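# Move green-PULL-tagged drive carriers into the divider box

## Task

Find each carrier in the cage whose drive has a green PULL tag on top and move it into the divider box so it sits on the box floor, touching only the box, other carriers placed there, or the robot. The box must stay upright. Every untagged carrier must stay in the cage, pushed fully in with its lever latched. The result must hold without the robot supporting it, and at the end the grippers must release and move away.

## Robot and tools

ROBOT. There are two xArm6 six-joint arms, each with a parallel two-finger gripper, named left_arm and right_arm. The names do not refer to the sides of any camera image. Their bases are in the scene frame: left_arm at (-0.022, +0.279, 0) m, quat_wxyz (+0.995, 0, 0, -0.095); right_arm at (-0.032, -0.281, 0) m, quat_wxyz (+1.000, 0, 0, +0.031).

SCENE FRAME. All reported poses use one frame. Its origin is on the table top midway between the arms. +x points out over the table, +z points up, and left_arm sits on the +y side.

GRIPPER GEOMETRY. The fingers extend along the gripper's +z axis and close along its y axis. end_effector_position is the spot between the finger pads when they are shut, roughly 2 cm short of the fingertips. Closing pushes the tips about 10 mm further along +z. The printed hand position can drift from the true one, mostly when the arm is stretched far.

execute_actions. The argument actions is a list holding zero or one entry. Optional pictures (true/false) controls whether camera images come back.
- {"actions": []} commands nothing and just reports the state.
- Motion: {"rows": [...], "steps": n}. rows holds 1 to 15 rows, and n is 1 to 15 (default 15). Each control step lasts 1/30 s and uses one row. If there are fewer rows than steps, the final row repeats.
- Wait: {"steps": n} with no rows, n up to 300. It returns once n steps have passed since the previous result, and time spent replying counts toward those steps.
- A refused call sends nothing to the robot.

ROW LAYOUT. Each row is a single list of 14 numbers, each in [-1, 1], covering both arms even when only one moves. Positions 1-6 are left_arm joint offsets: waist, shoulder, elbow, forearm roll, wrist pitch, wrist roll. Position 7 is left_arm gripper opening. Positions 8-14 repeat this for right_arm.
- Joint values are offsets, not poses. A value of 1.0 equals 2.036 rad. They are measured from the joint angles in the most recent result that lists them. If no result in this scene has listed them yet, or for a second or later call inside one reply, they are measured from where the arm is when the action begins.
- Offsets are not cumulative from row to row. Each row is measured from the same reference.
- An all-zero row does not hold still. It drives the arms back to the reference angles.
- The gripper opening is absolute: +1 is fully open and -1 is closed.

JOINT RANGES (rad, same for both arms): waist -6.283 to 6.283; shoulder -2.059 to 2.094; elbow -3.927 to 0.192; forearm roll -6.283 to 6.283; wrist pitch -1.693 to 3.142; wrist roll -6.283 to 6.283. The true end can differ by up to 0.010 rad either way. A request more than 0.010 rad past an end is refused. A smaller overshoot is clipped at the real end, and the result may then say "joint sent to its limit", possibly about an earlier action. If that line does not appear, it does not prove there is room left.

MOTION LIMITS. Joint targets move at up to 3.14 rad/s and need 0.16 s to reach that speed. All joints of an arm are timed to arrive together. On every step, each joint target is kept within 0.623 rad of the measured angle. If the targets would put the gripper more than 70 mm from where it is now, all of that arm's targets are pulled back. Large moves therefore need several actions.

BETWEEN CALLS. The arms keep heading for the last row sent while you think or wait. They stop once nothing is moving noticeably, or when a step is HELD. After that, only a new action makes them move again or press harder. Fingers that are still moving finish their motion.

RESULTS. The state line gives each arm's gripper position (m), quat_wxyz, and linear and angular velocities (m/s, rad/s). Joint positions and Joint velocities list, per arm, the six joints (rad, rad/s) followed by the finger-pad gap (m, m/s; 0.084 m is fully open). grip_measured is the measured opening on the same scale as the commanded opening. "joint command not followed" means the clearance check altered or blocked some joint targets, while the rest of the row still ran. HELD marks steps where all or part of a row was not sent.

GRIPPING. To hold something, keep commanding an opening well below grip_measured; the bigger the gap, the harder the squeeze. Each pad gives about 24 N on objects up to about 6 cm wide. A fast close can press harder and may spring the fingers open. Commanding -1 gives full force on parts at least about 0.5 mm thick. Commanding the grip_measured value you read still squeezes a bit, less on wider parts, which may slip. Something may occasionally tug on a held part or nudge a loose object.

FAULTS AND HEAT. Load limits (N m): waist 45.5, shoulder 45.5, elbow 27.3, forearm roll 27.3, wrist pitch 18.2, wrist roll 18.2, counting the weight of any held object. If contact torque reaches a limit, that arm halts, backs the joint off slightly, freezes for 10 s, and skips the rest of the call. Holding loads heats the motors. A MOTOR HOT warning appears from 65 °C. At 80 °C the arm is braked until it cools, reported as OVER-TEMPERATURE FAULT. Avoid any stop.

CAMERAS. cam_high, cam_low, cam_left_wrist and cam_right_wrist each give 504x504 images, in that order. Calibration (K, distortion, T_world_to_cam) is supplied, though it may be off by a few degrees or millimetres. Wrist camera poses follow the arm joints. zoom_image takes camera (one of those names) and region [x0, y0, x1, y1] in image pixels, at most 504x504, with (0,0) at top left. It returns a sharper crop of that camera's latest image.

OTHER TOOLS. show_instructions (no arguments) shows the scene's reference pages. read_manual (section, default "licences") returns licence texts. finished_scene takes scene, the number of the current scene. Replying without any tool call ends everything.

AVOID. Do not knock or place anything off the table. Do not let the arms strike or press on each other. Avoid drops, slips, slams and hard shoves. Do not tip the divider box. Do not disturb the untagged carriers or unlatch their levers. Release carriers so they settle on the box floor by themselves, then open the grippers and pull the arms clear.

Each tool is called after "Request:" as name(argument=value, ...) on one line, values as JSON.

Reference images:

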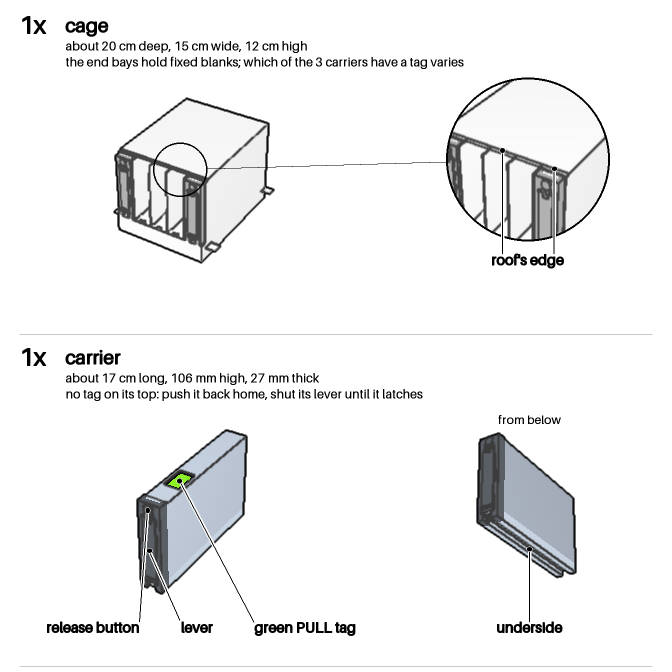

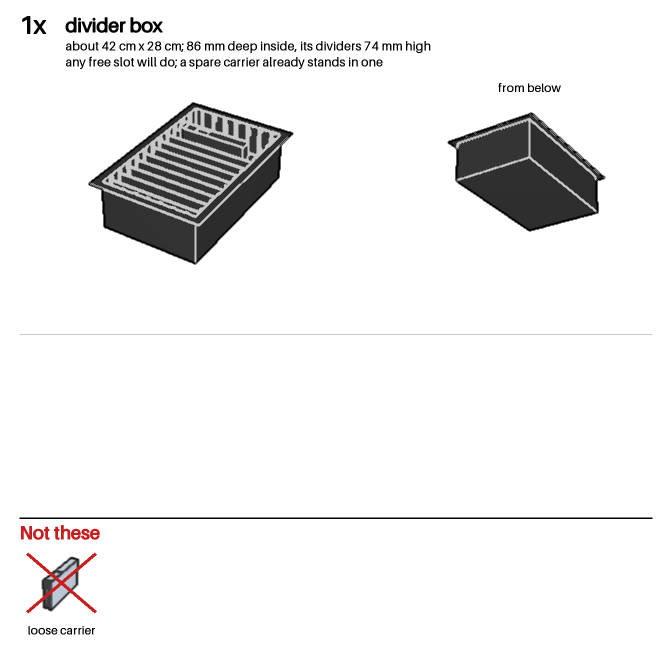

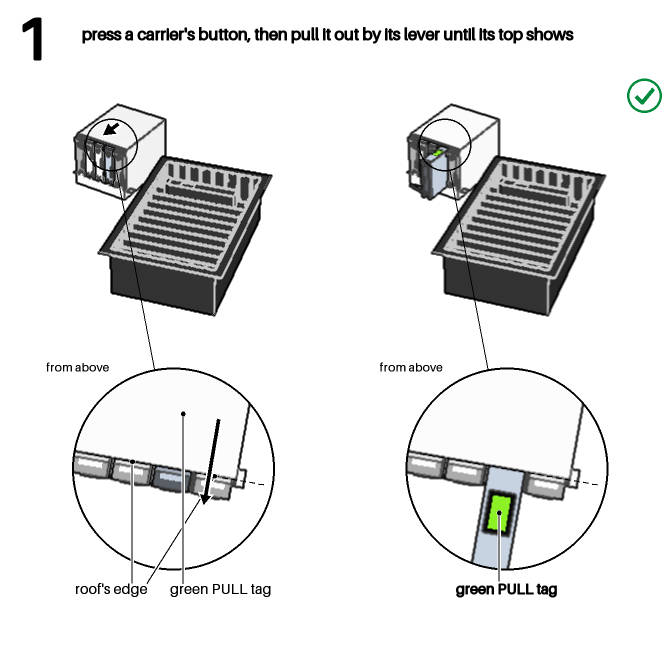

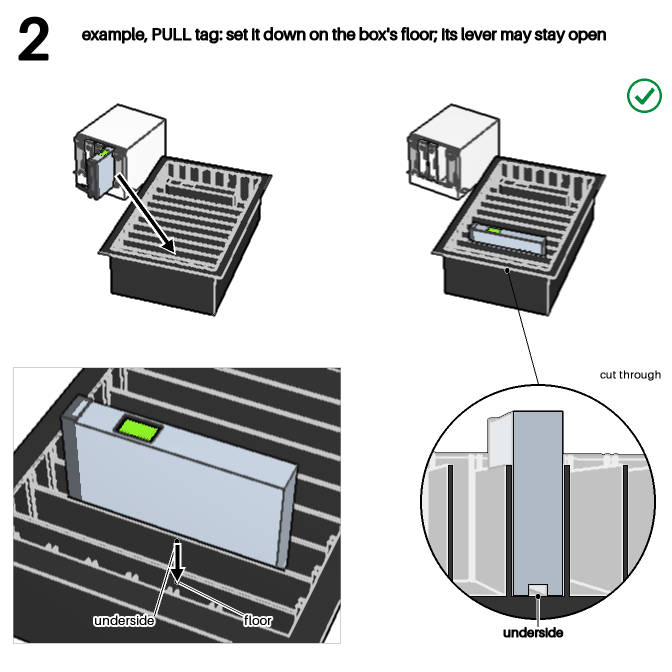

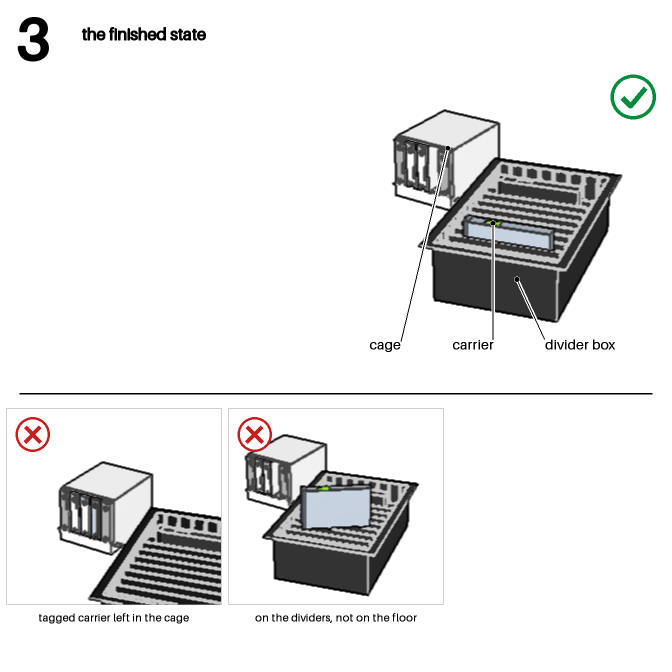

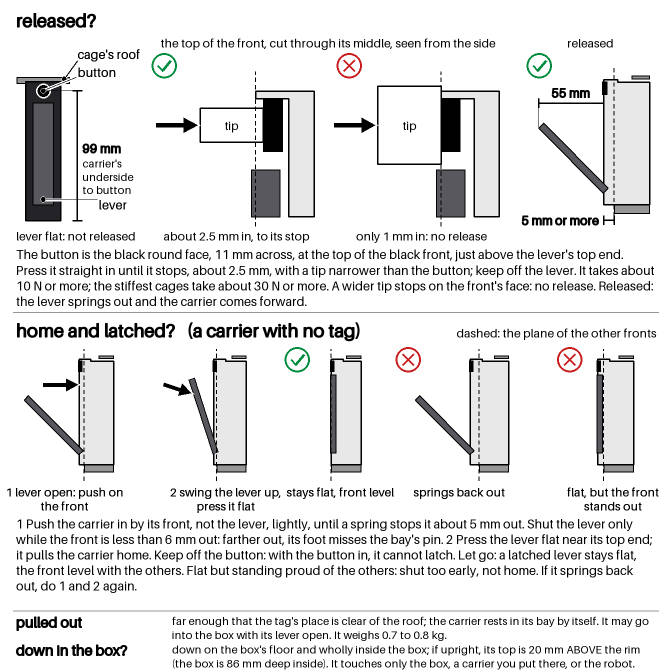

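## Session

Request:
execute_actions(actions=[])

Scene clock: 0.00 s of 9097.00 s.
left_arm: end_effector_position=(+0.3702, +0.2059, +0.2478) grip_measured=+1.00 end_effector_quat_wxyz=(-0.002, +0.996, -0.094, -0.003) end_effector_velocity=(-0.000, -0.000, +0.000) end_effector_angular_velocity=(-0.000, -0.000, +0.000) | right_arm: end_effector_position=(+0.7922, -0.2829, +0.2213) grip_measured=+1.00 end_effector_quat_wxyz=(+0.505, +0.512, +0.664, +0.203) end_effector_velocity=(-0.000, -0.000, -0.001) end_effector_angular_velocity=(+0.000, +0.001, -0.000)
Joint positions: left_arm=[ 0.003 -0.261 -0.928  0.003  1.195 -0.     0.084] | right_arm=[-0.083  0.837 -1.955 -1.664  0.232 -0.331  0.084]
Joint velocities: left_arm=[-0.    -0.     0.     0.    -0.    -0.001  0.   ] | right_arm=[-0.     0.001 -0.     0.001 -0.    -0.001 -0.   ]

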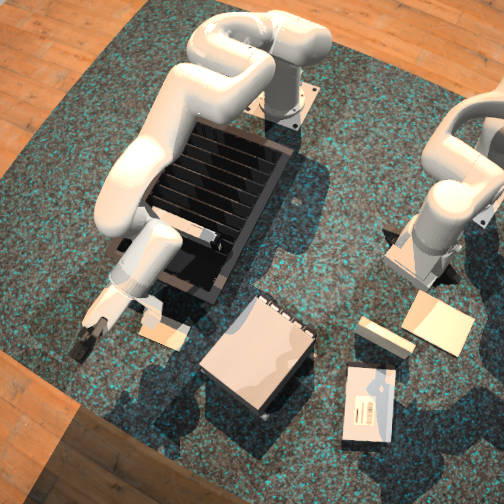

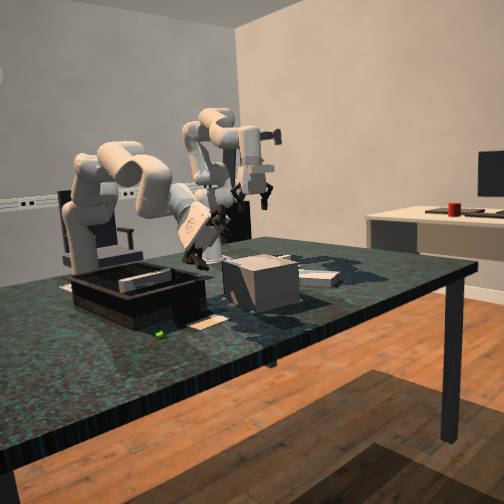

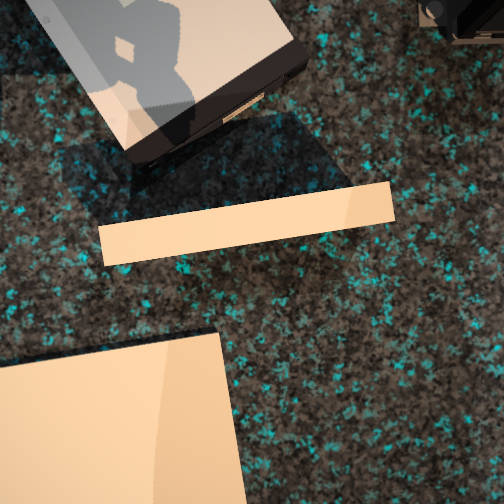

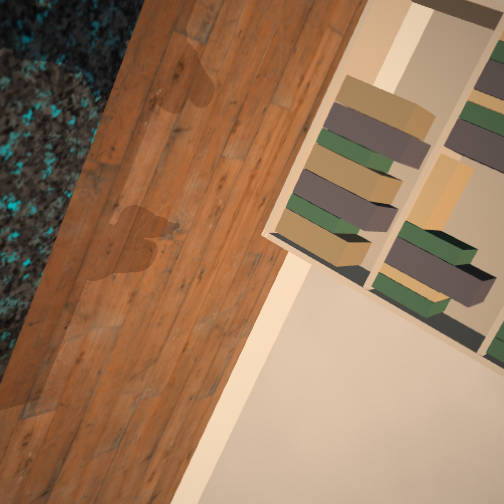

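Request:
execute_actions(actions=[{"rows":[[-0.12,0.126,0.364,0,-0.935,0,1,0,0,0,0,0,0,1]]}], pictures=false)

Request:
execute_actions(actions=[{"steps":45}])

Scene clock: 26.93 s of 9097.00 s.
left_arm: end_effector_position=(+0.3147, +0.1766, +0.1008) grip_measured=+1.00 end_effector_quat_wxyz=(-0.009, +0.987, -0.149, -0.050) end_effector_velocity=(-0.159, -0.046, -0.312) end_effector_angular_velocity=(+0.004, +0.022, -0.259) | right_arm: end_effector_position=(+0.7922, -0.2829, +0.2213) grip_measured=+1.00 end_effector_quat_wxyz=(+0.505, +0.512, +0.664, +0.203) end_effector_velocity=(+0.000, +0.000, +0.001) end_effector_angular_velocity=(-0.000, -0.001, +0.001)
Joint positions: left_arm=[-0.108 -0.144 -0.606  0.003  0.853 -0.     0.084] | right_arm=[-0.083  0.837 -1.955 -1.664  0.232 -0.331  0.084]
Joint velocities: left_arm=[-0.255  0.264  0.796 -0.    -1.038  0.002  0.   ] | right_arm=[ 0.    -0.001 -0.    -0.001 -0.     0.001  0.   ]
Steps of this call (steps 1 to 90: nothing new was sent; then 23.43 s passed at rest; steps 91 to 105: all 15 steps of this action). Readings (joint positions):
91: left_arm=[0.003 -0.261 -0.928 0.003 1.195 -0.000] | right_arm=[-0.083 0.837 -1.955 -1.664 0.232 -0.331]
92: left_arm=[0.002 -0.260 -0.925 0.003 1.191 -0.000] | right_arm=[-0.083 0.837 -1.955 -1.664 0.232 -0.331]
94: left_arm=[-0.011 -0.249 -0.896 0.003 1.153 -0.000] | right_arm=[-0.083 0.837 -1.955 -1.664 0.232 -0.331]
98: left_arm=[-0.050 -0.204 -0.786 0.003 1.054 -0.000] | right_arm=[-0.083 0.837 -1.955 -1.664 0.232 -0.331]
105: the state above

Scene clock: 37.40 s of 9097.00 s.
left_arm: end_effector_position=(+0.2712, +0.1542, +0.0084) grip_measured=+1.00 end_effector_quat_wxyz=(+0.022, +0.974, -0.199, +0.106) end_effector_velocity=(+0.000, -0.000, +0.000) end_effector_angular_velocity=(+0.000, -0.000, -0.001) | right_arm: end_effector_position=(+0.7922, -0.2829, +0.2213) grip_measured=+1.00 end_effector_quat_wxyz=(+0.505, +0.512, +0.664, +0.203) end_effector_velocity=(+0.000, +0.001, +0.001) end_effector_angular_velocity=(+0.001, -0.001, +0.001)
Joint positions: left_arm=[-0.213 -0.053 -0.173 -0.     0.009  0.     0.084] | right_arm=[-0.083  0.837 -1.955 -1.664  0.232 -0.331  0.084]
Joint velocities: left_arm=[ 0.     0.001 -0.001  0.     0.     0.001  0.   ] | right_arm=[ 0.001 -0.001 -0.     0.001 -0.     0.     0.   ]
TORQUE FAULT: the external load on joint 3 (elbow) of the left arm reached its load limit, and that arm stopped for 10 seconds. A torque fault stops only its own arm. That arm's remaining commands of this call were not run. Joint 3 (elbow) of that arm moved back by up to 3 degrees. That arm holds there, with its grip as last carried out, and accepts commands again: back off and push less far. That arm stops again, at the same cost, whenever a joint's load reaches its limit.
The stop of the left arm began at step 14 of this call (marked STOPPED below). From that step on that arm followed nothing that you had sent. Nothing is kept back now, and the robot has no last target.
Steps of this call (steps 1 to 45: the robot went on to your last target; steps 46 to 314: the stop continued). Readings (joint positions):
1: left_arm=[-0.116 -0.135 -0.580 0.003 0.817 -0.000] | right_arm=[-0.083 0.837 -1.955 -1.664 0.232 -0.331]
2: left_arm=[-0.125 -0.126 -0.552 0.003 0.778 -0.000] | right_arm=[-0.083 0.837 -1.955 -1.664 0.232 -0.331]
4: left_arm=[-0.143 -0.107 -0.495 0.003 0.689 -0.000] | right_arm=[-0.083 0.837 -1.955 -1.664 0.232 -0.331]
8: left_arm=[-0.184 -0.064 -0.366 0.003 0.436 -0.000] | right_arm=[-0.083 0.837 -1.955 -1.664 0.232 -0.331]
14: left_arm=[-0.213 -0.045 -0.189 -0.002 0.015 0.001] | right_arm=[-0.083 0.837 -1.955 -1.664 0.232 -0.331] STOPPED (the left arm)
314: the state above
camera_calibration (this result's frames):
cam_left_wrist: T_world_to_cam=[[-0.407976, -0.912795, 0.0190012, 0.281285], [-0.893444, 0.39487, -0.21409, 0.249566], [0.187917, -0.10432, -0.976629, 0.102747], [0, 0, 0, 1]] pos_world=[0.318423, 0.168928, 0.14843]
cam_right_wrist: T_world_to_cam=[[0.478625, 0.40827, 0.777325, -0.399755], [-0.0203264, -0.879927, 0.474675, -0.264073], [0.877784, -0.242991, -0.412856, -0.542271], [0, 0, 0, 1]] pos_world=[0.661962, -0.200924, 0.212208]

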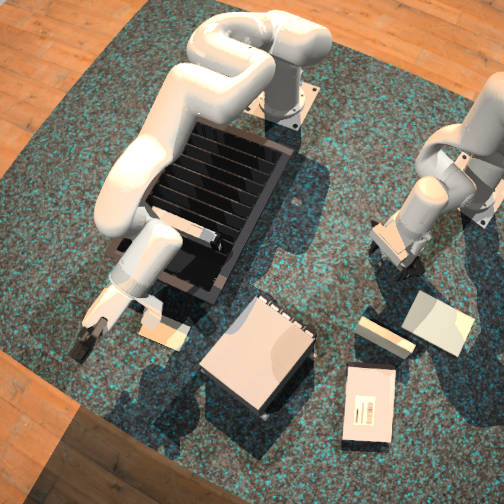

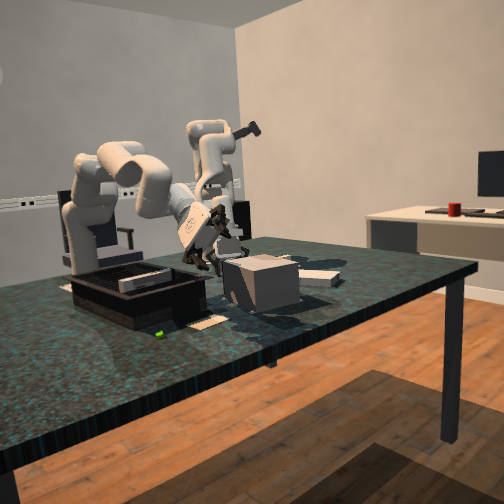

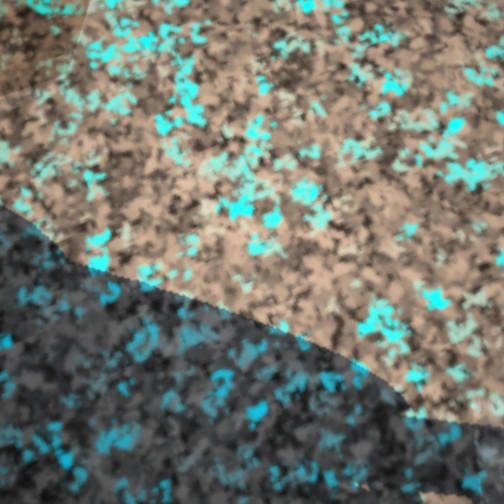

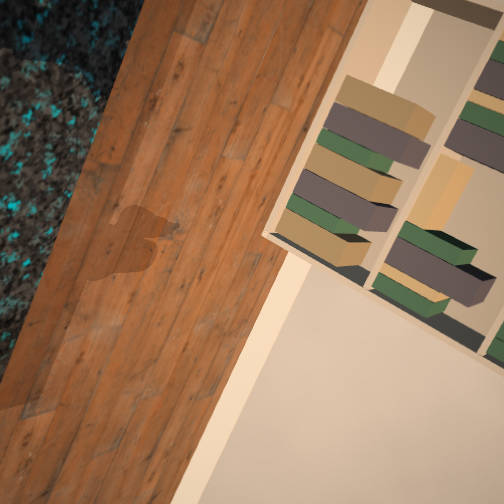

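Oops. Be careful with paths. Raise wrist only.

Request:
execute_actions(actions=[{"rows":[[-0.015,0,0,0,-0.33,0,1,0,0,0,0,0,0,1]]}], pictures=false)

Request:
execute_actions(actions=[{"steps":20}])

Scene clock: 40.87 s of 9097.00 s.
left_arm: end_effector_position=(+0.3581, +0.1035, +0.1091) grip_measured=+1.00 end_effector_quat_wxyz=(+0.081, +0.905, -0.199, +0.368) end_effector_velocity=(+0.158, -0.084, +0.303) end_effector_angular_velocity=(-0.526, -1.132, -0.018) | right_arm: end_effector_position=(+0.7922, -0.2829, +0.2213) grip_measured=+1.00 end_effector_quat_wxyz=(+0.505, +0.512, +0.664, +0.203) end_effector_velocity=(+0.000, +0.001, -0.001) end_effector_angular_velocity=(-0.001, +0.001, +0.001)
Joint positions: left_arm=[-0.243 -0.049 -0.169  0.001 -0.554 -0.     0.084] | right_arm=[-0.083  0.837 -1.955 -1.664  0.232 -0.331  0.084]
Joint velocities: left_arm=[-0.027 -0.037 -0.06  -0.011 -1.15   0.001  0.   ] | right_arm=[ 0.001  0.002 -0.001  0.001  0.    -0.001  0.   ]
Steps of this call (steps 1 to 89: nothing new was sent; steps 90 to 104: all 15 steps of this action). Readings (joint positions):
90: left_arm=[-0.213 -0.053 -0.173 -0.000 0.009 0.000] | right_arm=[-0.083 0.837 -1.955 -1.664 0.232 -0.331]
91: left_arm=[-0.213 -0.053 -0.172 -0.000 0.005 0.000] | right_arm=[-0.083 0.837 -1.955 -1.664 0.232 -0.331]
93: left_arm=[-0.214 -0.052 -0.163 -0.000 -0.029 0.000] | right_arm=[-0.083 0.837 -1.955 -1.664 0.232 -0.331]
97: left_arm=[-0.231 -0.044 -0.156 0.003 -0.226 -0.001] | right_arm=[-0.083 0.837 -1.955 -1.664 0.232 -0.331]
104: the state above

Scene clock: 41.53 s of 9097.00 s.
left_arm: end_effector_position=(+0.3713, +0.0971, +0.1380) grip_measured=+1.00 end_effector_quat_wxyz=(+0.092, +0.882, -0.194, +0.420) end_effector_velocity=(+0.000, -0.000, +0.001) end_effector_angular_velocity=(+0.000, -0.002, -0.000) | right_arm: end_effector_position=(+0.7922, -0.2829, +0.2213) grip_measured=+1.00 end_effector_quat_wxyz=(+0.505, +0.512, +0.664, +0.203) end_effector_velocity=(-0.000, -0.000, +0.000) end_effector_angular_velocity=(-0.000, +0.000, +0.000)
Joint positions: left_arm=[-0.244 -0.053 -0.173 -0.    -0.663  0.     0.084] | right_arm=[-0.083  0.837 -1.955 -1.664  0.232 -0.331  0.084]
Joint velocities: left_arm=[ 0.     0.    -0.001 -0.    -0.001  0.001 -0.   ] | right_arm=[-0.    -0.001  0.001 -0.     0.    -0.     0.   ]
Steps of this call (steps 1 to 20: the robot went on to your last target). Readings (joint positions):
1: left_arm=[-0.243 -0.051 -0.170 0.001 -0.588 0.000] | right_arm=[-0.083 0.837 -1.955 -1.664 0.232 -0.331]
2: left_arm=[-0.244 -0.052 -0.172 0.001 -0.613 0.000] | right_arm=[-0.083 0.837 -1.955 -1.664 0.232 -0.331]
4: left_arm=[-0.244 -0.052 -0.172 0.000 -0.640 0.000] | right_arm=[-0.083 0.837 -1.955 -1.664 0.232 -0.331]
8: left_arm=[-0.244 -0.053 -0.172 0.000 -0.658 0.000] | right_arm=[-0.083 0.837 -1.955 -1.664 0.232 -0.331]
20: the state above
camera_calibration (this result's frames):
cam_left_wrist: T_world_to_cam=[[-0.443039, -0.896492, 0.00430969, 0.280988], [-0.56769, 0.27682, -0.775306, 0.357277], [0.693862, -0.345937, -0.631572, -0.00739158], [0, 0, 0, 1]] pos_world=[0.33244, 0.150445, 0.27112]
cam_right_wrist: T_world_to_cam=[[0.478625, 0.40827, 0.777325, -0.399755], [-0.0203262, -0.879927, 0.474675, -0.264073], [0.877784, -0.242991, -0.412856, -0.542271], [0, 0, 0, 1]] pos_world=[0.661962, -0.200924, 0.212208]

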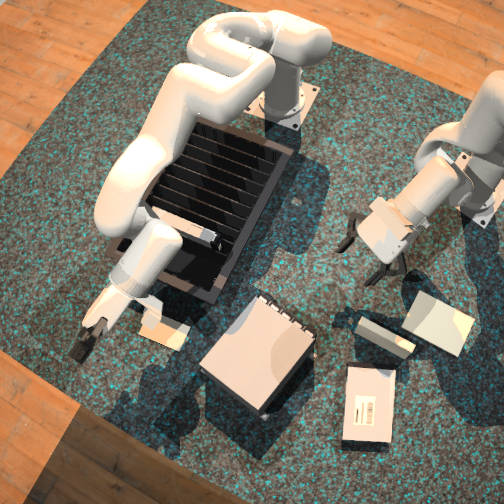

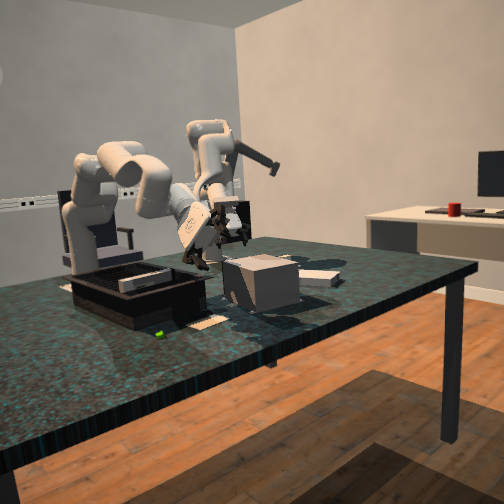

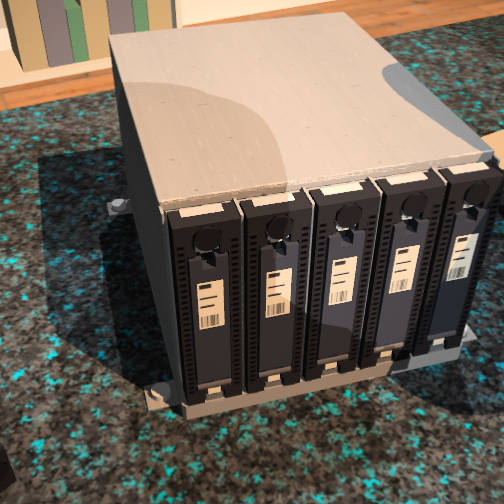

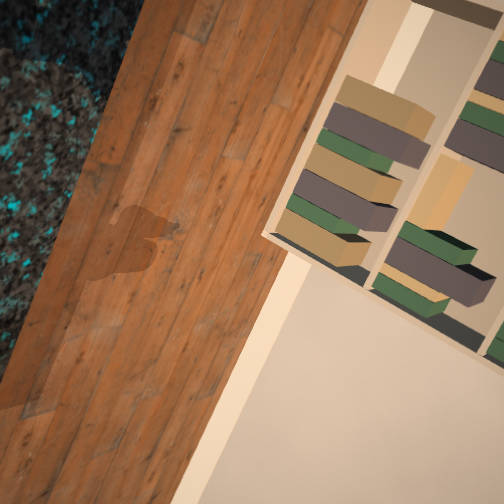

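Request:
execute_actions(actions=[{"rows":[[-0.017,0.19,-0.1906,0,-0.005,0,0.45,0,0,0,0,0,0,1]]}], pictures=false)

Request:
execute_actions(actions=[{"steps":25}])

Scene clock: 59.83 s of 9097.00 s.
left_arm: end_effector_position=(+0.4568, +0.0376, +0.1065) grip_measured=+0.44 end_effector_quat_wxyz=(+0.101, +0.876, -0.209, +0.422) end_effector_velocity=(+0.031, -0.022, -0.020) end_effector_angular_velocity=(-0.003, -0.005, -0.010) | right_arm: end_effector_position=(+0.7922, -0.2829, +0.2213) grip_measured=+1.00 end_effector_quat_wxyz=(+0.505, +0.512, +0.664, +0.203) end_effector_velocity=(+0.000, -0.000, +0.002) end_effector_angular_velocity=(-0.000, -0.002, -0.000)
Joint positions: left_arm=[-0.277  0.32  -0.546  0.    -0.673  0.     0.063] | right_arm=[-0.083  0.837 -1.955 -1.664  0.232 -0.331  0.084]
Joint velocities: left_arm=[-0.011  0.149 -0.147 -0.001 -0.008 -0.001  0.   ] | right_arm=[-0.    -0.001 -0.001  0.001 -0.    -0.001  0.   ]
Steps of this call (steps 1 to 15: the robot went on to your last target; steps 16 to 90: nothing new was sent; then 14.80 s passed at rest; steps 91 to 105: all 15 steps of this action). Readings (joint positions):
91: left_arm=[-0.244 -0.053 -0.173 -0.000 -0.663 0.000] | right_arm=[-0.083 0.837 -1.955 -1.664 0.232 -0.331]
92: left_arm=[-0.244 -0.050 -0.175 -0.000 -0.663 0.000] | right_arm=[-0.083 0.837 -1.955 -1.664 0.232 -0.331]
94: left_arm=[-0.247 -0.012 -0.212 -0.000 -0.665 0.000] | right_arm=[-0.083 0.837 -1.955 -1.664 0.232 -0.331]
98: left_arm=[-0.263 0.158 -0.387 -0.000 -0.669 0.000] | right_arm=[-0.083 0.837 -1.955 -1.664 0.232 -0.331]
105: the state above

Scene clock: 60.67 s of 9097.00 s.
left_arm: end_effector_position=(+0.4601, +0.0353, +0.1054) grip_measured=+0.44 end_effector_quat_wxyz=(+0.101, +0.876, -0.209, +0.423) end_effector_velocity=(-0.000, +0.000, -0.001) end_effector_angular_velocity=(+0.001, +0.001, -0.000) | right_arm: end_effector_position=(+0.7922, -0.2829, +0.2213) grip_measured=+1.00 end_effector_quat_wxyz=(+0.505, +0.512, +0.664, +0.203) end_effector_velocity=(+0.000, +0.000, -0.000) end_effector_angular_velocity=(+0.000, +0.000, +0.000)
Joint positions: left_arm=[-0.279  0.333 -0.561 -0.    -0.673  0.     0.063] | right_arm=[-0.083  0.837 -1.955 -1.664  0.232 -0.331  0.084]
Joint velocities: left_arm=[ 0.     0.002 -0.     0.     0.     0.    -0.   ] | right_arm=[ 0.     0.001 -0.     0.    -0.     0.     0.   ]
Steps of this call (steps 1 to 25: the robot went on to your last target). Readings (joint positions):
1: left_arm=[-0.278 0.324 -0.550 -0.000 -0.673 0.000] | right_arm=[-0.083 0.837 -1.955 -1.664 0.232 -0.331]
2: left_arm=[-0.278 0.327 -0.553 -0.000 -0.673 0.000] | right_arm=[-0.083 0.837 -1.955 -1.664 0.232 -0.331]
4: left_arm=[-0.278 0.330 -0.556 -0.000 -0.673 0.000] | right_arm=[-0.083 0.837 -1.955 -1.664 0.232 -0.331]
8: left_arm=[-0.278 0.332 -0.559 -0.000 -0.673 0.000] | right_arm=[-0.083 0.837 -1.955 -1.664 0.232 -0.331]
25: the state above
camera_calibration (this result's frames):
cam_left_wrist: T_world_to_cam=[[-0.47383, -0.880607, 0.00402279, 0.278742], [-0.549839, 0.292279, -0.782464, 0.39149], [0.687868, -0.372967, -0.622682, -0.108264], [0, 0, 0, 1]] pos_world=[0.421804, 0.0906595, 0.237792]
cam_right_wrist: T_world_to_cam=[[0.478625, 0.40827, 0.777325, -0.399755], [-0.0203264, -0.879927, 0.474675, -0.264073], [0.877784, -0.242991, -0.412856, -0.542271], [0, 0, 0, 1]] pos_world=[0.661962, -0.200924, 0.212208]

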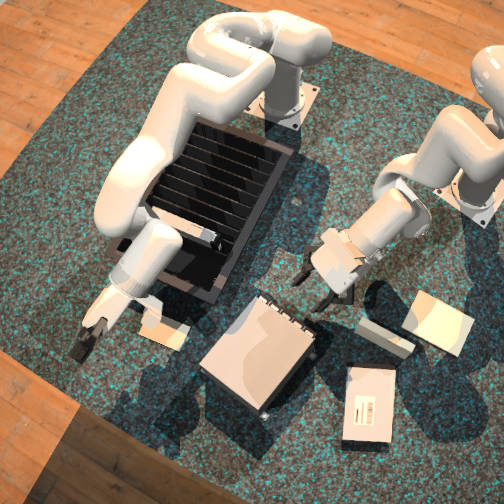

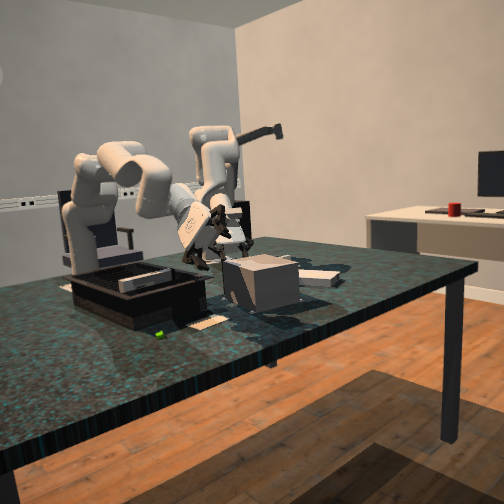

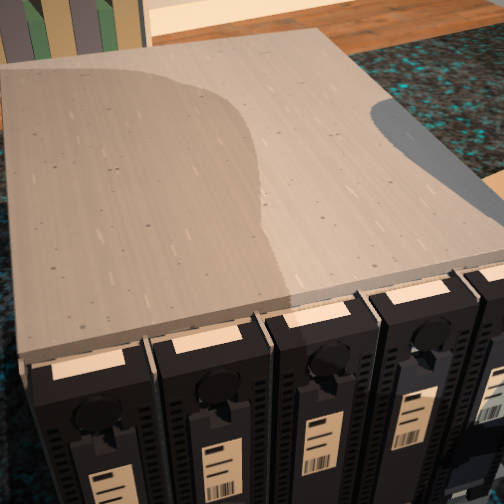

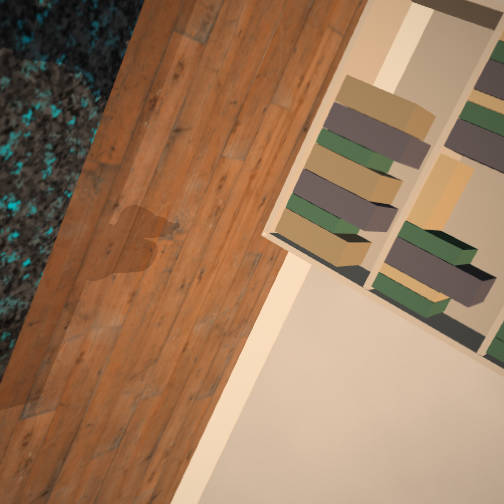

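Request:
execute_actions(actions=[{"rows":[[0,0,0,0,0,0,0.45,0,-0.591,0,0.817,-0.311,0.163,-1]]}], pictures=false)

Request:
execute_actions(actions=[{"steps":120}], pictures=false)

Request:
execute_actions(actions=[{"rows":[[0,0,0,0,0,0,0.45,0.245,0,0.895,0,0,0,-1]]}], pictures=false)

Request:
execute_actions(actions=[{"steps":110}])

Scene clock: 71.83 s of 9097.00 s.
left_arm: end_effector_position=(+0.4601, +0.0353, +0.1054) grip_measured=+0.44 end_effector_quat_wxyz=(+0.101, +0.876, -0.209, +0.423) end_effector_velocity=(-0.000, -0.000, -0.001) end_effector_angular_velocity=(+0.001, +0.002, -0.001) | right_arm: end_effector_position=(+0.7813, -0.2365, +0.3946) grip_measured=-1.00 end_effector_quat_wxyz=(+0.476, +0.541, +0.580, +0.381) end_effector_velocity=(-0.066, +0.083, +0.402) end_effector_angular_velocity=(+0.665, -0.504, +0.167)
Joint positions: left_arm=[-0.279  0.333 -0.561 -0.    -0.673  0.     0.063] | right_arm=[-0.083  0.639 -1.956 -1.466  0.053 -0.237  0.   ]
Joint velocities: left_arm=[-0.     0.002  0.     0.     0.     0.     0.   ] | right_arm=[-0.    -0.443 -0.003  0.437 -0.334  0.175  0.   ]
Steps of this call (steps 1 to 15: the robot went on to your last target; steps 16 to 90: nothing new was sent; then 7.67 s passed at rest; steps 91 to 105: all 15 steps of this action). Readings (joint positions):
91: left_arm=[-0.279 0.334 -0.561 -0.000 -0.673 0.000] | right_arm=[-0.083 0.837 -1.955 -1.664 0.232 -0.331]
92: left_arm=[-0.279 0.334 -0.561 -0.000 -0.673 0.000] | right_arm=[-0.083 0.835 -1.954 -1.661 0.228 -0.328]
94: left_arm=[-0.279 0.334 -0.561 -0.000 -0.673 0.000] | right_arm=[-0.084 0.812 -1.948 -1.632 0.199 -0.313]
98: left_arm=[-0.279 0.333 -0.561 -0.000 -0.673 0.000] | right_arm=[-0.083 0.742 -1.957 -1.569 0.139 -0.282]
105: the state above

Scene clock: 75.83 s of 9097.00 s.
left_arm: end_effector_position=(+0.4601, +0.0353, +0.1054) grip_measured=+0.44 end_effector_quat_wxyz=(+0.101, +0.876, -0.209, +0.423) end_effector_velocity=(-0.000, +0.000, -0.000) end_effector_angular_velocity=(+0.000, +0.000, -0.000) | right_arm: end_effector_position=(+0.1469, -0.2850, +1.1026) grip_measured=-1.00 end_effector_quat_wxyz=(+0.010, +0.208, -0.002, +0.978) end_effector_velocity=(-0.002, +0.000, +0.000) end_effector_angular_velocity=(+0.000, -0.002, +0.001)
Joint positions: left_arm=[-0.279  0.333 -0.561 -0.    -0.673  0.     0.063] | right_arm=[-0.083 -0.366 -1.955 -0.001 -0.401  0.001  0.   ]
Joint velocities: left_arm=[-0.  0.  0. -0. -0.  0. -0.] | right_arm=[-0.    -0.002 -0.    -0.    -0.     0.001  0.   ]
Steps of this call (steps 1 to 105: the robot went on to your last target; steps 106 to 120: nothing new was sent). Readings (joint positions):
1: left_arm=[-0.279 0.333 -0.561 -0.000 -0.673 0.000] | right_arm=[-0.083 0.624 -1.956 -1.451 0.042 -0.231]
2: left_arm=[-0.279 0.333 -0.561 -0.000 -0.673 0.000] | right_arm=[-0.083 0.610 -1.956 -1.436 0.031 -0.225]
4: left_arm=[-0.279 0.333 -0.561 -0.000 -0.673 0.000] | right_arm=[-0.083 0.581 -1.956 -1.407 0.010 -0.214]
8: left_arm=[-0.279 0.333 -0.561 -0.000 -0.673 0.000] | right_arm=[-0.083 0.523 -1.956 -1.350 -0.028 -0.194]
120: the state above
All arms were judged still, so your last target was given up. Only a new action makes them travel on or press farther. Fingers that are still opening or closing keep moving.

Scene clock: 76.33 s of 9097.00 s.
left_arm: end_effector_position=(+0.4601, +0.0353, +0.1054) grip_measured=+0.44 end_effector_quat_wxyz=(+0.101, +0.876, -0.209, +0.423) end_effector_velocity=(-0.000, -0.000, -0.000) end_effector_angular_velocity=(+0.000, +0.000, -0.000) | right_arm: end_effector_position=(+0.2879, -0.2256, +1.0155) grip_measured=-1.00 end_effector_quat_wxyz=(-0.081, +0.344, +0.030, +0.935) end_effector_velocity=(+0.287, +0.165, -0.251) end_effector_angular_velocity=(-0.114, +0.659, +0.350)
Joint positions: left_arm=[-0.279  0.333 -0.561 -0.    -0.673  0.     0.063] | right_arm=[ 0.11  -0.365 -1.67  -0.001 -0.401  0.001  0.   ]
Joint velocities: left_arm=[-0.  0. -0.  0. -0. -0.  0.] | right_arm=[ 0.349  0.005  0.662 -0.001  0.001  0.001  0.   ]
Steps of this call (steps 1 to 15: all 15 steps of this action). Readings (joint positions):
1: left_arm=[-0.279 0.333 -0.561 -0.000 -0.673 0.000] | right_arm=[-0.083 -0.366 -1.955 -0.001 -0.401 0.001]
2: left_arm=[-0.279 0.333 -0.561 -0.000 -0.673 0.000] | right_arm=[-0.081 -0.366 -1.952 -0.001 -0.402 0.001]
4: left_arm=[-0.279 0.333 -0.561 -0.000 -0.673 0.000] | right_arm=[-0.053 -0.370 -1.922 -0.001 -0.403 0.001]
8: left_arm=[-0.279 0.333 -0.561 -0.000 -0.673 0.000] | right_arm=[0.017 -0.365 -1.823 -0.001 -0.401 0.001]
15: the state above

Scene clock: 80.00 s of 9097.00 s.
left_arm: end_effector_position=(+0.4601, +0.0353, +0.1054) grip_measured=+0.44 end_effector_quat_wxyz=(+0.101, +0.876, -0.209, +0.423) end_effector_velocity=(+0.000, +0.000, +0.000) end_effector_angular_velocity=(-0.000, -0.000, +0.000) | right_arm: end_effector_position=(+0.3449, -0.0863, +0.1914) grip_measured=-1.00 end_effector_quat_wxyz=(-0.103, +0.875, +0.213, +0.423) end_effector_velocity=(+0.000, +0.000, -0.000) end_effector_angular_velocity=(+0.001, +0.001, -0.001)
Joint positions: left_arm=[-0.279  0.333 -0.561 -0.    -0.673  0.     0.063] | right_arm=[ 0.416 -0.366 -0.133 -0.001 -0.401  0.001  0.   ]
Joint velocities: left_arm=[ 0.    -0.001  0.    -0.     0.    -0.    -0.   ] | right_arm=[ 0.     0.001 -0.001  0.     0.     0.001  0.   ]
Steps of this call (steps 1 to 90: the robot went on to your last target; steps 91 to 110: nothing new was sent). Readings (joint positions):
1: left_arm=[-0.279 0.333 -0.561 -0.000 -0.673 0.000] | right_arm=[0.122 -0.365 -1.648 -0.001 -0.401 0.001]
2: left_arm=[-0.279 0.333 -0.561 -0.000 -0.673 0.000] | right_arm=[0.133 -0.365 -1.626 -0.001 -0.401 0.001]
4: left_arm=[-0.279 0.333 -0.561 -0.000 -0.673 0.000] | right_arm=[0.154 -0.365 -1.582 -0.001 -0.401 0.001]
8: left_arm=[-0.279 0.333 -0.561 -0.000 -0.673 0.000] | right_arm=[0.191 -0.365 -1.494 -0.001 -0.401 0.001]
110: the state above
All arms were judged still, so your last target was given up. Only a new action makes them travel on or press farther. Fingers that are still opening or closing keep moving.
camera_calibration (this result's frames):
cam_left_wrist: T_world_to_cam=[[-0.47383, -0.880607, 0.00402275, 0.278742], [-0.549839, 0.292279, -0.782464, 0.39149], [0.687868, -0.372967, -0.622683, -0.108264], [0, 0, 0, 1]] pos_world=[0.421804, 0.0906595, 0.237792]
cam_right_wrist: T_world_to_cam=[[0.472032, -0.881498, 0.0121354, -0.205203], [-0.53856, -0.299236, -0.787662, 0.384534], [0.697954, 0.365266, -0.615988, 0.0392203], [0, 0, 0, 1]] pos_world=[0.276583, -0.0801455, 0.329532]

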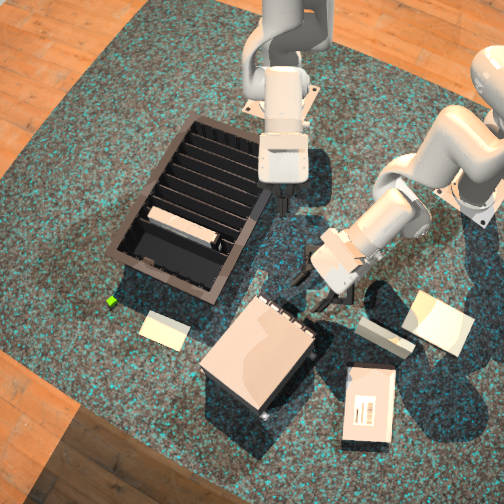

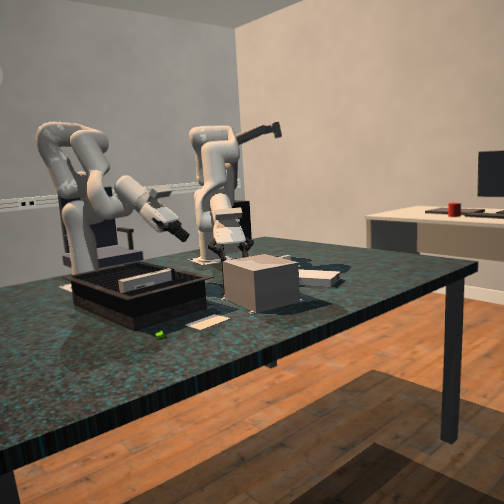

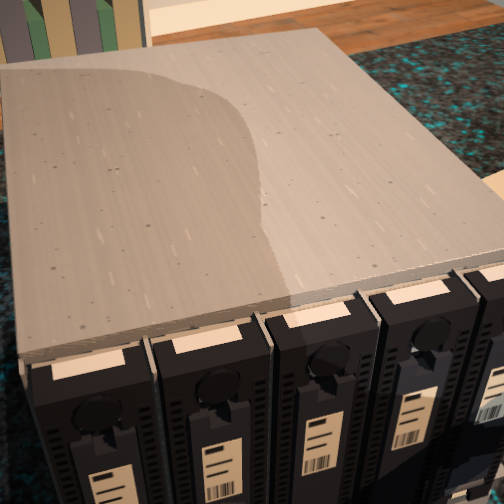

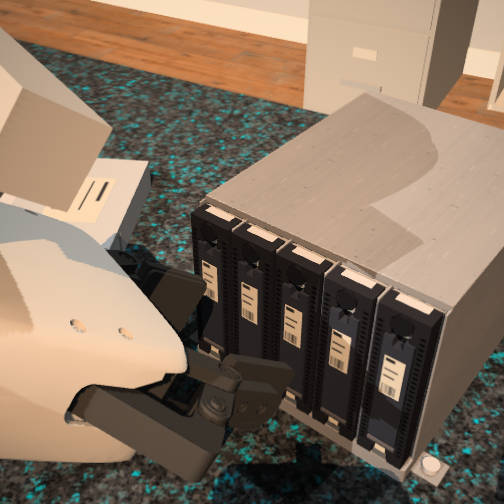

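Request:
execute_actions(actions=[{"rows":[[0.002,0.0214,-0.0419,0,0.0205,0,0.45,0,0,0,0,0,0,-1]]}], pictures=false)

Request:
execute_actions(actions=[{"steps":15}])

Request:
zoom_image(camera="cam_right_wrist", region=[170,190,330,350])

Scene clock: 89.43 s of 9097.00 s.
left_arm: end_effector_position=(+0.4821, +0.0267, +0.1054) grip_measured=+0.44 end_effector_quat_wxyz=(+0.100, +0.876, -0.207, +0.423) end_effector_velocity=(+0.003, -0.001, +0.001) end_effector_angular_velocity=(-0.001, -0.003, -0.000) | right_arm: end_effector_position=(+0.3449, -0.0863, +0.1914) grip_measured=-1.00 end_effector_quat_wxyz=(-0.103, +0.875, +0.213, +0.423) end_effector_velocity=(-0.000, -0.000, +0.000) end_effector_angular_velocity=(+0.001, -0.000, -0.001)
Joint positions: left_arm=[-0.274  0.377 -0.645 -0.    -0.632  0.     0.063] | right_arm=[ 0.416 -0.366 -0.133 -0.001 -0.401  0.001  0.   ]
Joint velocities: left_arm=[ 0.     0.003 -0.009 -0.     0.004  0.001  0.   ] | right_arm=[-0.    -0.001  0.001  0.    -0.     0.     0.   ]
Steps of this call (steps 1 to 90: nothing new was sent; then 5.93 s passed at rest; steps 91 to 105: all 15 steps of this action). Readings (joint positions):
91: left_arm=[-0.279 0.334 -0.561 -0.000 -0.673 0.000] | right_arm=[0.416 -0.366 -0.133 -0.001 -0.401 0.001]
92: left_arm=[-0.278 0.335 -0.563 -0.000 -0.671 0.000] | right_arm=[0.416 -0.366 -0.133 -0.001 -0.401 0.001]
94: left_arm=[-0.277 0.350 -0.591 0.000 -0.657 0.000] | right_arm=[0.416 -0.366 -0.133 -0.001 -0.401 0.001]
98: left_arm=[-0.275 0.371 -0.637 -0.000 -0.637 0.000] | right_arm=[0.416 -0.366 -0.133 -0.001 -0.401 0.001]
105: the state above

Scene clock: 89.93 s of 9097.00 s.
left_arm: end_effector_position=(+0.4824, +0.0266, +0.1055) grip_measured=+0.44 end_effector_quat_wxyz=(+0.100, +0.876, -0.207, +0.423) end_effector_velocity=(+0.000, +0.000, -0.000) end_effector_angular_velocity=(-0.000, +0.001, +0.001) | right_arm: end_effector_position=(+0.3449, -0.0863, +0.1914) grip_measured=-1.00 end_effector_quat_wxyz=(-0.103, +0.875, +0.213, +0.423) end_effector_velocity=(+0.000, +0.000, -0.000) end_effector_angular_velocity=(-0.001, +0.000, +0.000)
Joint positions: left_arm=[-0.274  0.377 -0.646 -0.    -0.631  0.     0.063] | right_arm=[ 0.416 -0.366 -0.133 -0.001 -0.401  0.001  0.   ]
Joint velocities: left_arm=[ 0.     0.    -0.     0.     0.    -0.001 -0.   ] | right_arm=[ 0.     0.001 -0.     0.    -0.    -0.001  0.   ]
Steps of this call (steps 1 to 15: the robot went on to your last target). Readings (joint positions):
1: left_arm=[-0.274 0.377 -0.645 -0.000 -0.632 0.000] | right_arm=[0.416 -0.366 -0.133 -0.001 -0.401 0.001]
2: left_arm=[-0.274 0.377 -0.645 -0.000 -0.632 0.000] | right_arm=[0.416 -0.366 -0.133 -0.001 -0.401 0.001]
4: left_arm=[-0.274 0.377 -0.646 -0.000 -0.632 0.000] | right_arm=[0.416 -0.366 -0.133 -0.001 -0.401 0.001]
8: left_arm=[-0.274 0.377 -0.646 -0.000 -0.631 0.000] | right_arm=[0.416 -0.366 -0.133 -0.001 -0.401 0.001]
15: the state above
All arms were judged still, so your last target was given up. Only a new action makes them travel on or press farther. Fingers that are still opening or closing keep moving.
camera_calibration (this result's frames):
cam_left_wrist: T_world_to_cam=[[-0.470244, -0.882527, 0.00402394, 0.279958], [-0.55103, 0.290042, -0.782459, 0.407061], [0.689374, -0.370164, -0.622689, -0.127582], [0, 0, 0, 1]] pos_world=[0.443903, 0.0817795, 0.237938]
cam_right_wrist: T_world_to_cam=[[0.472032, -0.881498, 0.0121355, -0.205203], [-0.53856, -0.299236, -0.787662, 0.384534], [0.697954, 0.365266, -0.615988, 0.0392203], [0, 0, 0, 1]] pos_world=[0.276583, -0.0801455, 0.329532]

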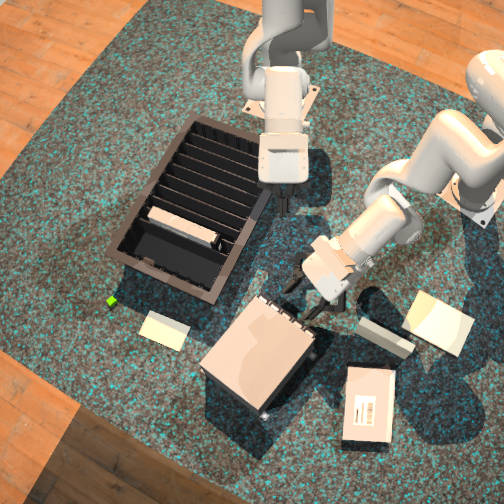

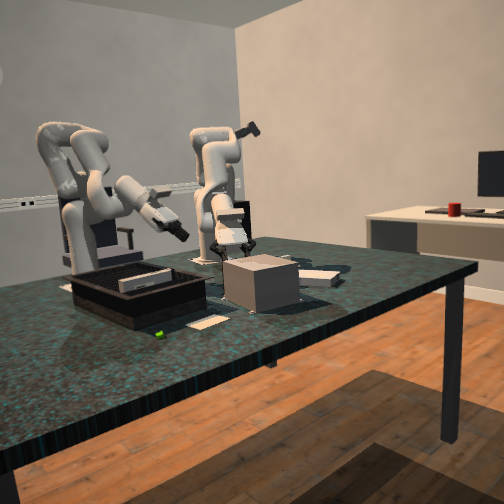

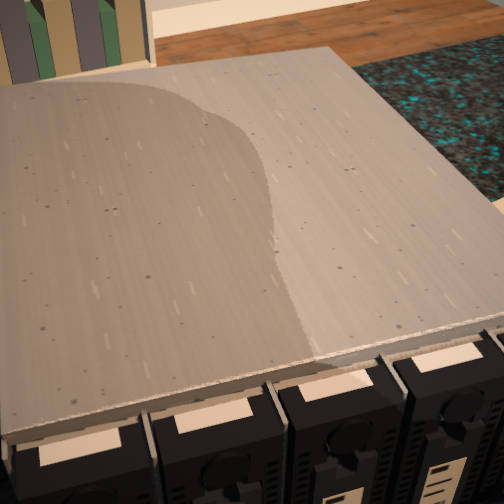

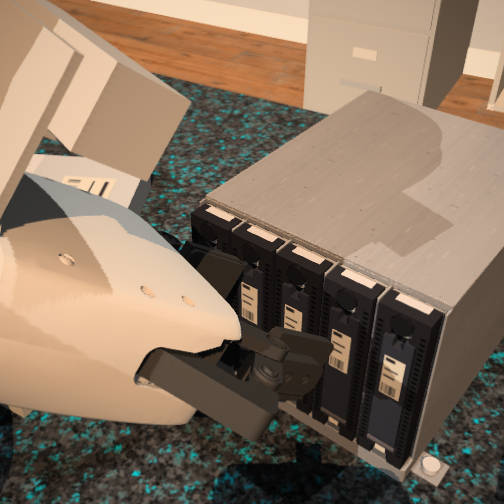

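Region (170, 190, 330, 350) of cam_right_wrist's 504x504 image, scaled by 3.150, with more detail than that image has.

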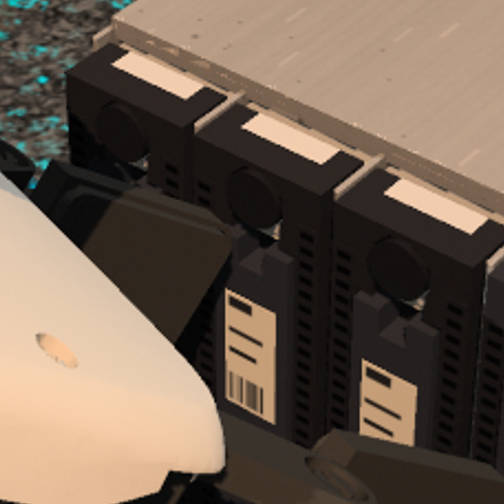

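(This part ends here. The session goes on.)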